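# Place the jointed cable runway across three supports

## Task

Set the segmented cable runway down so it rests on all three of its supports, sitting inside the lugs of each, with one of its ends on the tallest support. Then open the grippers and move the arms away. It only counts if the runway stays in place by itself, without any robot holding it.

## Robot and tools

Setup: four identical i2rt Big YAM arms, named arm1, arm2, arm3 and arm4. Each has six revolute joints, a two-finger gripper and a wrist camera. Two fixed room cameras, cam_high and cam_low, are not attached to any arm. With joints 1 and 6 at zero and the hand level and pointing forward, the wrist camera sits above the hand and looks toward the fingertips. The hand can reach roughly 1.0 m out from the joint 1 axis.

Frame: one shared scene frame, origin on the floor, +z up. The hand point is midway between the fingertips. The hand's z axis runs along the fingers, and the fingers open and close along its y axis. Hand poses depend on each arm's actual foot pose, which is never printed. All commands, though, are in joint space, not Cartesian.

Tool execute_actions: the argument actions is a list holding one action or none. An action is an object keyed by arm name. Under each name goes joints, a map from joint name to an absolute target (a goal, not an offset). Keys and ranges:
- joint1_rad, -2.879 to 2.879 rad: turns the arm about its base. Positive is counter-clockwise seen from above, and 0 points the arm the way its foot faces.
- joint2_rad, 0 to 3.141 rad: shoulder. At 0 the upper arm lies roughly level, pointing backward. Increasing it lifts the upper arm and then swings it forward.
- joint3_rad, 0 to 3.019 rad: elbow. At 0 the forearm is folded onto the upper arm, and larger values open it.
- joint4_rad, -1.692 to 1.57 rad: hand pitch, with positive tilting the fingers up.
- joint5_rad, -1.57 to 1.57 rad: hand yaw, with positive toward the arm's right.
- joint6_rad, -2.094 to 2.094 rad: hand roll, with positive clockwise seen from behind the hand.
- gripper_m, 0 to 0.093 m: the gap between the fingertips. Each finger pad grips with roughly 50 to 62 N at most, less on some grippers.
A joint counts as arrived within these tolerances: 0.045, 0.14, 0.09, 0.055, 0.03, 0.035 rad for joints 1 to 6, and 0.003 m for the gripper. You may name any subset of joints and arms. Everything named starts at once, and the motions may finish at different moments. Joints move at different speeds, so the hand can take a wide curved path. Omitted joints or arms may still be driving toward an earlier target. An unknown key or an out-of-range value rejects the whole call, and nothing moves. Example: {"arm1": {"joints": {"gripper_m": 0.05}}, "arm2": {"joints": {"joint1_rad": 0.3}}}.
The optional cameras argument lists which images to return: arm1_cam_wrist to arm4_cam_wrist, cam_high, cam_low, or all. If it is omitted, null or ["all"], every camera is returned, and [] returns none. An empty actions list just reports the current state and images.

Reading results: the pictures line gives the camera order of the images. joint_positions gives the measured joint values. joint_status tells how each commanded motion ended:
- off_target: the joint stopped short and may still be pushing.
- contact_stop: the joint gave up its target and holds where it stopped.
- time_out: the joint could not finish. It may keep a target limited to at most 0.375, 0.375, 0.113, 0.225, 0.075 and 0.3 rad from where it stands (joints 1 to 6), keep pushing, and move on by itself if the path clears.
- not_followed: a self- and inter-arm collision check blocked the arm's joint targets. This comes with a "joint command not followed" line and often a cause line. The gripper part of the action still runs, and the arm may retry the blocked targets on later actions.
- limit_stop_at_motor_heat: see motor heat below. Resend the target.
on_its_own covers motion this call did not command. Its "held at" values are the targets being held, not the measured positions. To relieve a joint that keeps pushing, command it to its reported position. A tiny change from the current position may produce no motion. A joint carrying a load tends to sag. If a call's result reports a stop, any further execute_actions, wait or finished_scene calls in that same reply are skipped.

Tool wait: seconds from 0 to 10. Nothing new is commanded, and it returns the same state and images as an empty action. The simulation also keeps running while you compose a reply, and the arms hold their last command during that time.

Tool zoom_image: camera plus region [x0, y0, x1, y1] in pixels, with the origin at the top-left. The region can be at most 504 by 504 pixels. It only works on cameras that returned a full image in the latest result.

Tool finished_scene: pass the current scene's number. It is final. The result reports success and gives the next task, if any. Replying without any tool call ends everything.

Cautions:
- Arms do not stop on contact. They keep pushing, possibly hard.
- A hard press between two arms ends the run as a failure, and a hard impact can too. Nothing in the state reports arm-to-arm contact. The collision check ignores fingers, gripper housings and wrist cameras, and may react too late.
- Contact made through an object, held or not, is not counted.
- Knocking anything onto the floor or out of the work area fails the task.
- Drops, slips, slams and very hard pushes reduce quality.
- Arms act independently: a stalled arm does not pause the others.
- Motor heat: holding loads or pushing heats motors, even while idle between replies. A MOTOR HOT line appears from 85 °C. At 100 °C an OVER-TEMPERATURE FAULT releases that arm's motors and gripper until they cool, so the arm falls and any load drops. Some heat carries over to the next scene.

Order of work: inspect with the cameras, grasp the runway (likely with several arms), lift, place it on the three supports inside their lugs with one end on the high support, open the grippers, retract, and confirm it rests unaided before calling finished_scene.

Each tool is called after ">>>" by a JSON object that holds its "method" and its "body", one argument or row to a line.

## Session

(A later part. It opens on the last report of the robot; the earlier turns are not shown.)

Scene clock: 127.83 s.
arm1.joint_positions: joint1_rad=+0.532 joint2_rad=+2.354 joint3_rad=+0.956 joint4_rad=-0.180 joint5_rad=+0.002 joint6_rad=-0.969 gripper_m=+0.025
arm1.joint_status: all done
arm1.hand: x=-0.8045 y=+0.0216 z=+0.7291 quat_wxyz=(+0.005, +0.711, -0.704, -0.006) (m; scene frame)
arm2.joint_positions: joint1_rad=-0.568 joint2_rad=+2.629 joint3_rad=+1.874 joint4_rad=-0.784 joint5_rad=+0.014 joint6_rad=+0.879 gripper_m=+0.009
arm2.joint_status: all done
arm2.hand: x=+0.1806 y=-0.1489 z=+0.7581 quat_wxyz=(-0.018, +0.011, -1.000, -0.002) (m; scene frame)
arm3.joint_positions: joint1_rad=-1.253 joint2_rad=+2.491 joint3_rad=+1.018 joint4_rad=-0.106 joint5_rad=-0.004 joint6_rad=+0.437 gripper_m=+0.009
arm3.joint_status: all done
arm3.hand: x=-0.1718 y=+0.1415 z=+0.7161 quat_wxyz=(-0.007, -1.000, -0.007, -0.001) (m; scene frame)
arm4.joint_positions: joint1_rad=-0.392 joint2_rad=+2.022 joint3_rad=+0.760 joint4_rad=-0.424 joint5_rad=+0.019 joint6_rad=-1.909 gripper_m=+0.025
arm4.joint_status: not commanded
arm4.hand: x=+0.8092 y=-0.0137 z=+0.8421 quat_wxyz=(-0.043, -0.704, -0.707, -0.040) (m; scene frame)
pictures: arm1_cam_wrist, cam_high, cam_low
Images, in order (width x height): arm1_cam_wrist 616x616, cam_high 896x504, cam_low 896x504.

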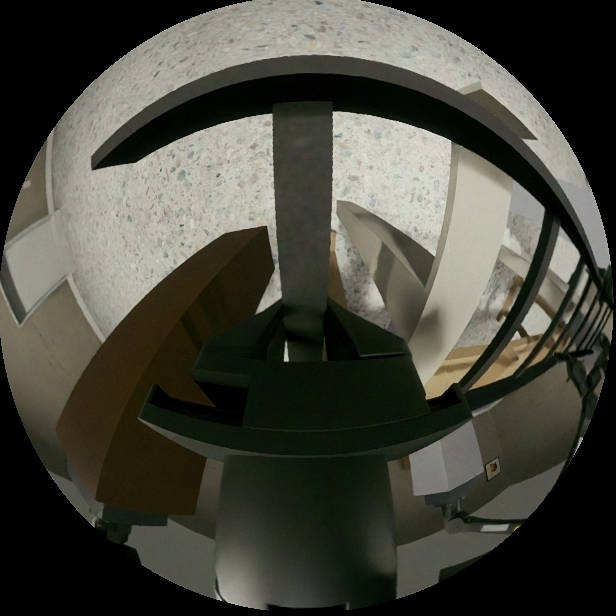

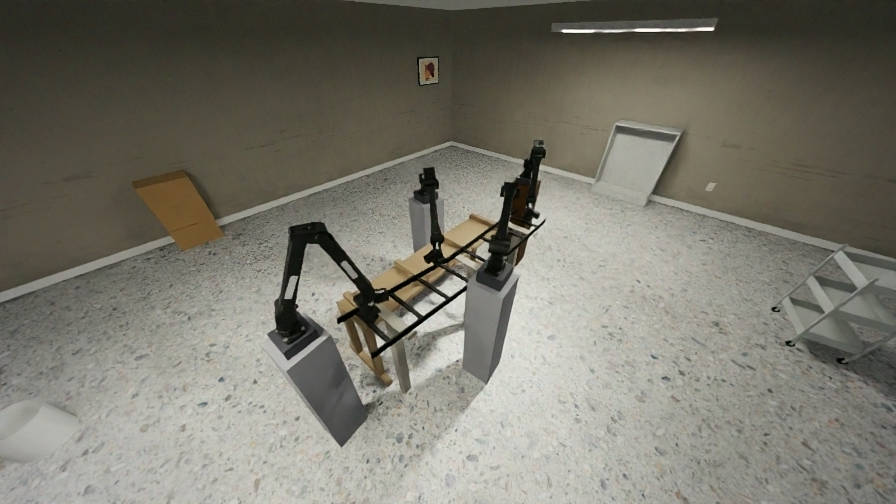

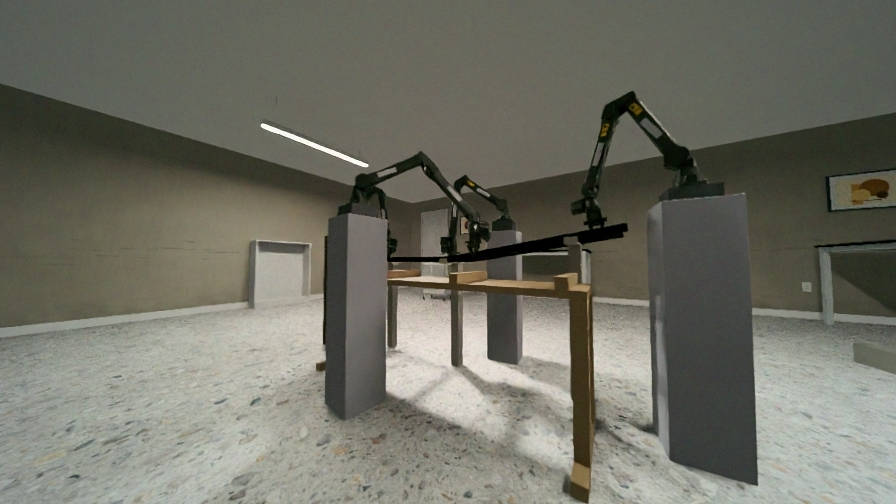

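Seated. Release.

>>> {"method": "execute_actions", "body": {
  "actions": [
    {"arm1":{"joints":{"joint1_rad":0.532,"joint2_rad":2.35,"joint3_rad":0.96,"joint4_rad":-0.18,"gripper_m":0.06}},"arm2":{"joints":{"joint1_rad":-0.568,"joint2_rad":2.625,"joint3_rad":1.878,"joint4_rad":-0.784,"gripper_m":0.045}},"arm3":{"joints":{"joint1_rad":-1.253,"joint2_rad":2.485,"joint3_rad":1.02,"joint4_rad":-0.106,"gripper_m":0.045}},"arm4":{"joints":{"joint1_rad":-0.392,"joint2_rad":2.02,"joint3_rad":0.76,"joint4_rad":-0.424,"gripper_m":0.06}}}
  ]
}}

Scene clock: 132.00 s.
arm1.joint_positions: joint1_rad=+0.532 joint2_rad=+2.354 joint3_rad=+0.957 joint4_rad=-0.180 joint5_rad=+0.002 joint6_rad=-0.969 gripper_m=+0.060
arm1.joint_status: all done
arm1.hand: x=-0.8039 y=+0.0220 z=+0.7292 quat_wxyz=(+0.005, +0.710, -0.704, -0.006) (m; scene frame)
arm2.joint_positions: joint1_rad=-0.568 joint2_rad=+2.629 joint3_rad=+1.874 joint4_rad=-0.784 joint5_rad=+0.002 joint6_rad=+0.890 gripper_m=+0.045
arm2.joint_status: all done
arm2.hand: x=+0.1789 y=-0.1476 z=+0.7581 quat_wxyz=(-0.014, +0.005, -1.000, -0.006) (m; scene frame)
arm3.joint_positions: joint1_rad=-1.253 joint2_rad=+2.491 joint3_rad=+1.018 joint4_rad=-0.106 joint5_rad=-0.003 joint6_rad=+0.444 gripper_m=+0.045
arm3.joint_status: all done
arm3.hand: x=-0.1723 y=+0.1415 z=+0.7161 quat_wxyz=(-0.007, -1.000, -0.003, +0.000) (m; scene frame)
arm4.joint_positions: joint1_rad=-0.392 joint2_rad=+2.022 joint3_rad=+0.760 joint4_rad=-0.426 joint5_rad=+0.028 joint6_rad=-1.909 gripper_m=+0.060
arm4.joint_status: all done
arm4.hand: x=+0.8100 y=-0.0124 z=+0.8422 quat_wxyz=(-0.042, -0.704, -0.707, -0.044) (m; scene frame)
pictures: arm1_cam_wrist, arm2_cam_wrist, arm3_cam_wrist, arm4_cam_wrist, cam_high, cam_low
Images, in order (width x height): arm1_cam_wrist 616x616, arm2_cam_wrist 616x616, arm3_cam_wrist 616x616, arm4_cam_wrist 616x616, cam_high 896x504, cam_low 896x504.

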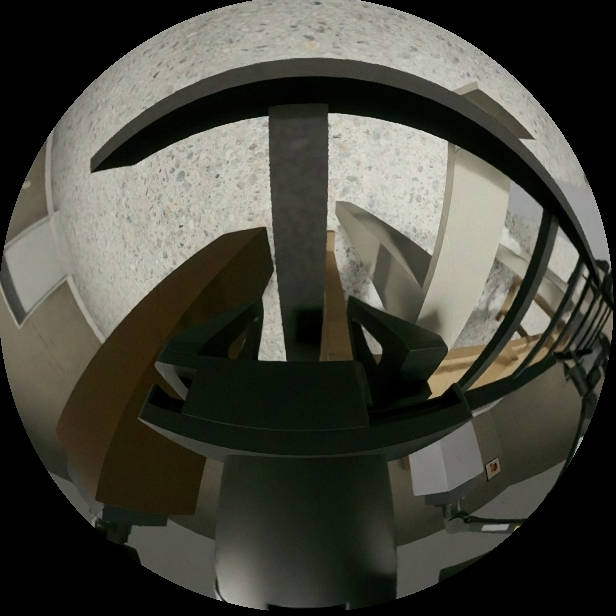

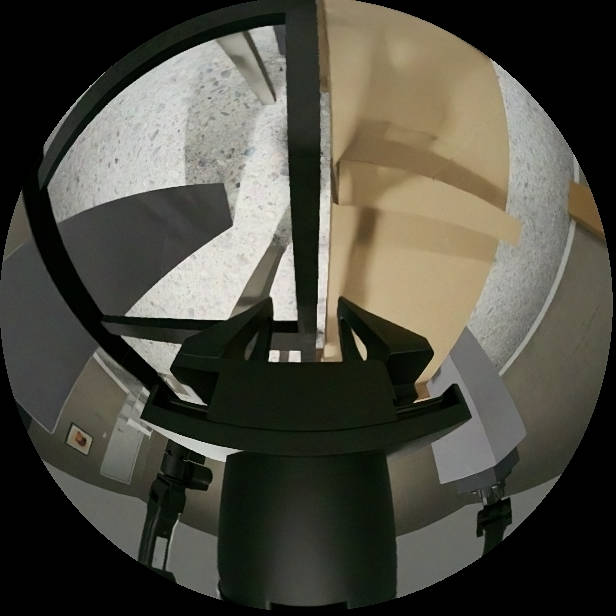

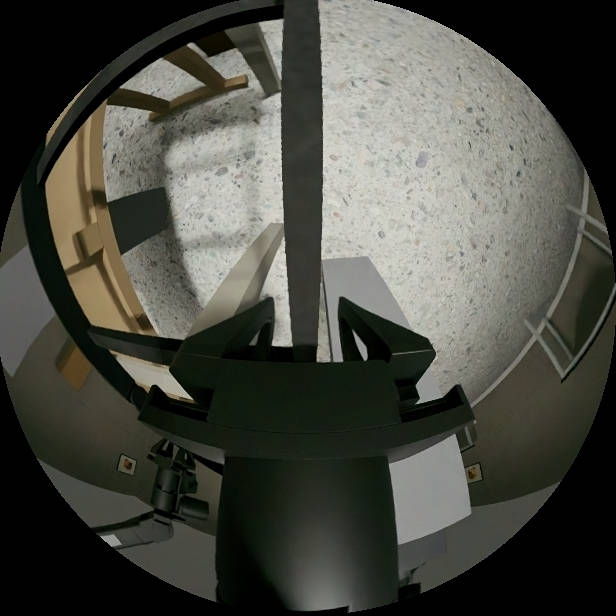

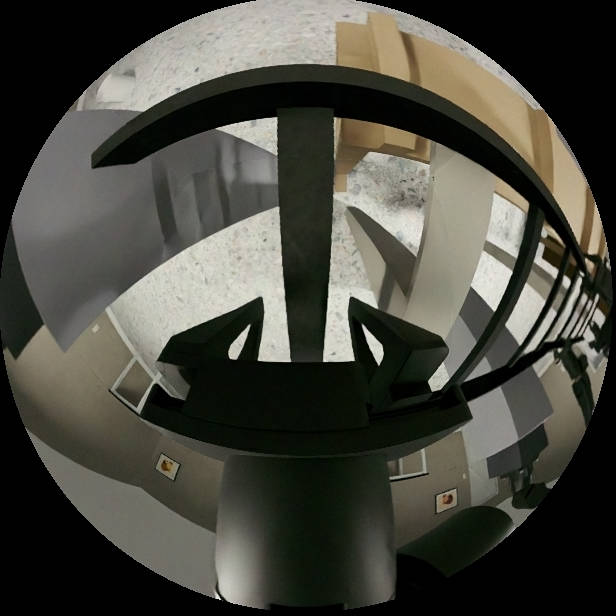

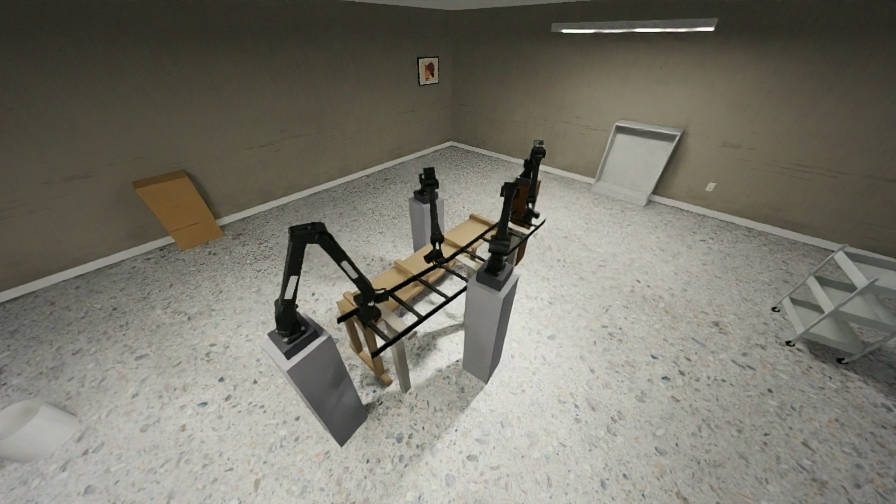

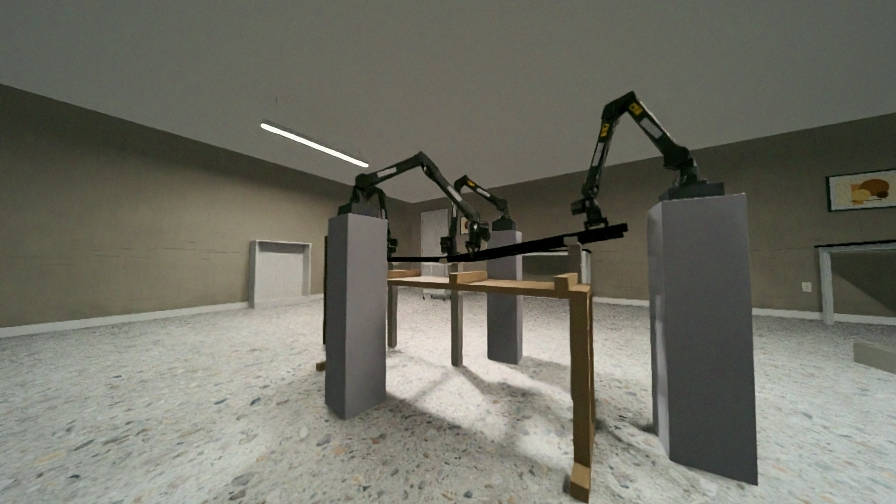

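>>> {"method": "execute_actions", "body": {
  "actions": [
    {"arm1":{"joints":{"joint2_rad":2.18,"joint3_rad":0.88,"joint4_rad":-0.285,"gripper_m":0.075}},"arm2":{"joints":{"joint2_rad":2.50,"joint3_rad":1.80,"joint4_rad":-0.84,"gripper_m":0.07}},"arm3":{"joints":{"joint2_rad":2.33,"joint3_rad":0.935,"joint4_rad":-0.19,"gripper_m":0.07}},"arm4":{"joints":{"joint2_rad":1.83,"joint3_rad":0.73,"joint4_rad":-0.59,"gripper_m":0.075}}}
  ],
  "cameras": ["cam_low"]
}}

Scene clock: 139.00 s.
arm1.joint_positions: joint1_rad=+0.532 joint2_rad=+2.180 joint3_rad=+0.882 joint4_rad=-0.275 joint5_rad=+0.003 joint6_rad=-0.970 gripper_m=+0.075
arm1.joint_status: all done
arm1.hand: x=-0.8073 y=+0.0186 z=+0.7888 quat_wxyz=(+0.003, +0.711, -0.703, -0.006) (m; scene frame)
arm2.joint_positions: joint1_rad=-0.568 joint2_rad=+2.502 joint3_rad=+1.798 joint4_rad=-0.830 joint5_rad=+0.002 joint6_rad=+0.892 gripper_m=+0.070
arm2.joint_status: all done
arm2.hand: x=+0.1756 y=-0.1507 z=+0.8179 quat_wxyz=(-0.015, +0.004, -1.000, -0.008) (m; scene frame)
arm3.joint_positions: joint1_rad=-1.253 joint2_rad=+2.326 joint3_rad=+0.937 joint4_rad=-0.181 joint5_rad=+0.001 joint6_rad=+0.450 gripper_m=+0.070
arm3.joint_status: all done
arm3.hand: x=-0.1720 y=+0.1430 z=+0.7742 quat_wxyz=(-0.006, -1.000, +0.000, +0.004) (m; scene frame)
arm4.joint_positions: joint1_rad=-0.392 joint2_rad=+1.814 joint3_rad=+0.726 joint4_rad=-0.576 joint5_rad=+0.028 joint6_rad=-1.909 gripper_m=+0.075
arm4.joint_status: all done
arm4.hand: x=+0.8120 y=-0.0141 z=+0.9073 quat_wxyz=(-0.031, -0.705, -0.708, -0.039) (m; scene frame)
pictures: cam_low
Images, in order (width x height): cam_low 896x504.

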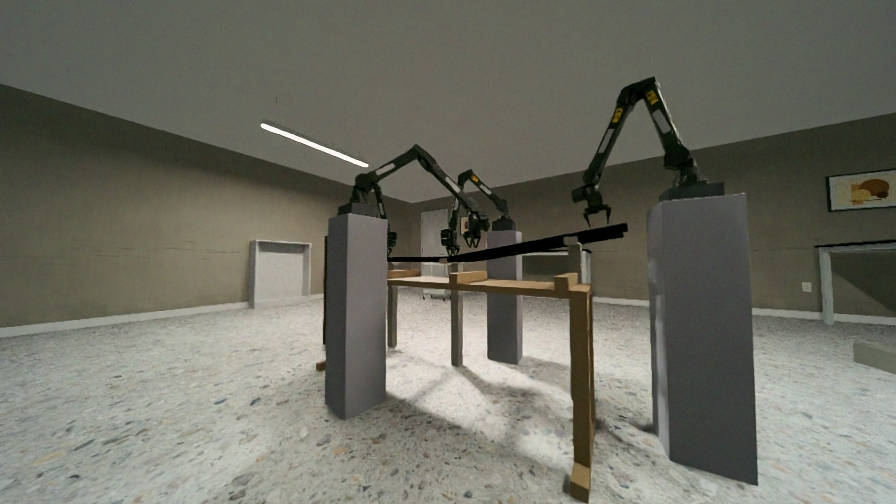

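>>> {"method": "execute_actions", "body": {
  "actions": [
    {"arm1":{"joints":{"joint2_rad":1.0,"joint3_rad":0.9,"joint4_rad":-0.9}},"arm2":{"joints":{"joint2_rad":1.2,"joint3_rad":1.2,"joint4_rad":-1.0}},"arm3":{"joints":{"joint2_rad":1.0,"joint3_rad":0.94,"joint4_rad":-0.9}},"arm4":{"joints":{"joint2_rad":1.0,"joint3_rad":0.9,"joint4_rad":-0.9}}}
  ],
  "cameras": ["cam_low","cam_high"]
}}

>>> {"method": "zoom_image", "body": {
  "camera": "cam_high",
  "region": [330,190,570,370]
}}

>>> {"method": "zoom_image", "body": {
  "camera": "cam_low",
  "region": [385,200,645,290]
}}

Scene clock: 143.57 s.
arm1.joint_positions: joint1_rad=+0.532 joint2_rad=+1.001 joint3_rad=+0.882 joint4_rad=-0.891 joint5_rad=+0.003 joint6_rad=-0.970 gripper_m=+0.075
arm1.joint_status: all done
arm1.hand: x=-0.8116 y=+0.0084 z=+1.2332 quat_wxyz=(-0.271, +0.682, -0.678, +0.044) (m; scene frame)
arm2.joint_positions: joint1_rad=-0.568 joint2_rad=+1.195 joint3_rad=+1.205 joint4_rad=-0.990 joint5_rad=+0.002 joint6_rad=+0.892 gripper_m=+0.070
arm2.joint_status: all done
arm2.hand: x=+0.0478 y=-0.3027 z=+1.3172 quat_wxyz=(-0.185, +0.005, -0.957, -0.221) (m; scene frame)
arm3.joint_positions: joint1_rad=-1.253 joint2_rad=+0.995 joint3_rad=+0.937 joint4_rad=-0.889 joint5_rad=+0.001 joint6_rad=+0.450 gripper_m=+0.070
arm3.joint_status: all done
arm3.hand: x=-0.1662 y=+0.1512 z=+1.2991 quat_wxyz=(-0.139, -0.950, +0.001, +0.280) (m; scene frame)
arm4.joint_positions: joint1_rad=-0.392 joint2_rad=+0.993 joint3_rad=+0.882 joint4_rad=-0.883 joint5_rad=+0.028 joint6_rad=-1.909 gripper_m=+0.075
arm4.joint_status: all done
arm4.hand: x=+0.7622 y=-0.0021 z=+1.2454 quat_wxyz=(+0.267, -0.677, -0.677, +0.106) (m; scene frame)
pictures: cam_high, cam_low
Images, in order (width x height): cam_high 896x504, cam_low 896x504.

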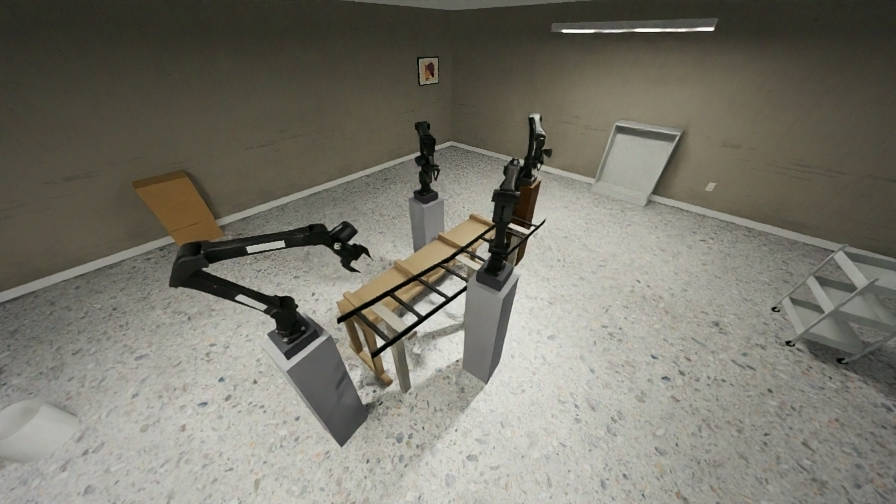

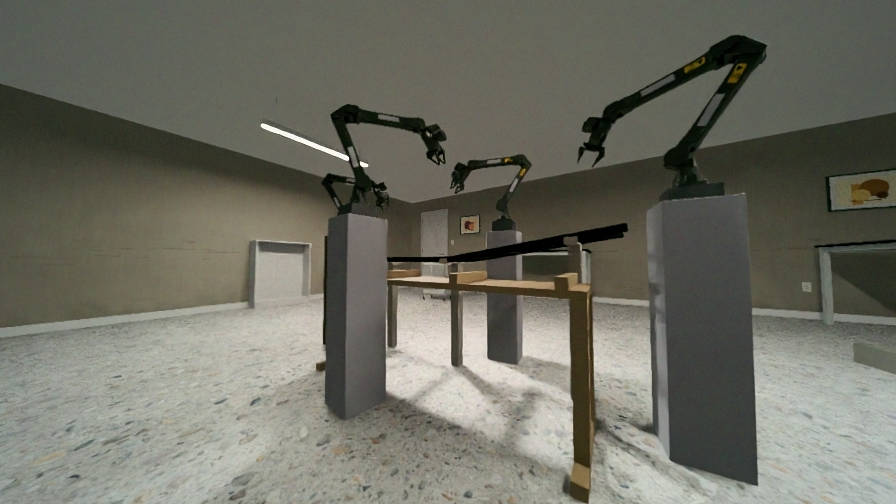

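Region (330, 190, 570, 370) of cam_high's 896x504 image, scaled by 2.100, with more detail than that image has; it fills the top 378 rows of this view, and the rest is white.

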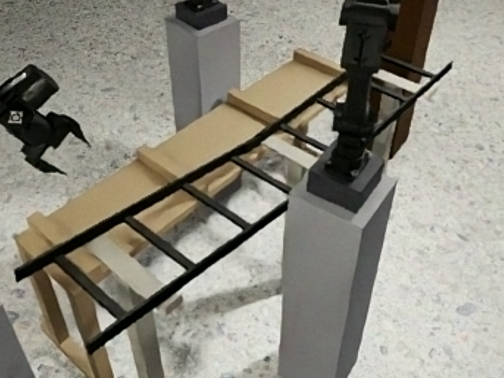

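Region (385, 200, 645, 290) of cam_low's 896x504 image, scaled by 1.938, with more detail than that image has; it fills the top 174 rows of this view, and the rest is white.

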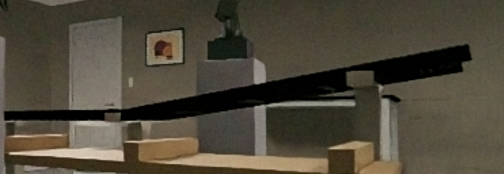

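>>> {"method": "zoom_image", "body": {
  "camera": "cam_high",
  "region": [440,205,560,285]
}}

>>> {"method": "zoom_image", "body": {
  "camera": "cam_low",
  "region": [380,240,470,280]
}}

Region (440, 205, 560, 285) of cam_high's 896x504 image, scaled by 4.200, with more detail than that image has.

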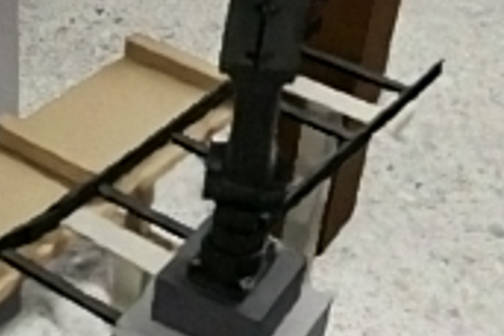

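Region (380, 240, 470, 280) of cam_low's 896x504 image, scaled by 5.600, with more detail than that image has.

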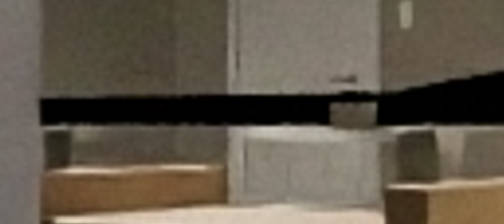

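>>> {"method": "finished_scene", "body": {
  "scene": 2
}}

The scene is finished: the task was done.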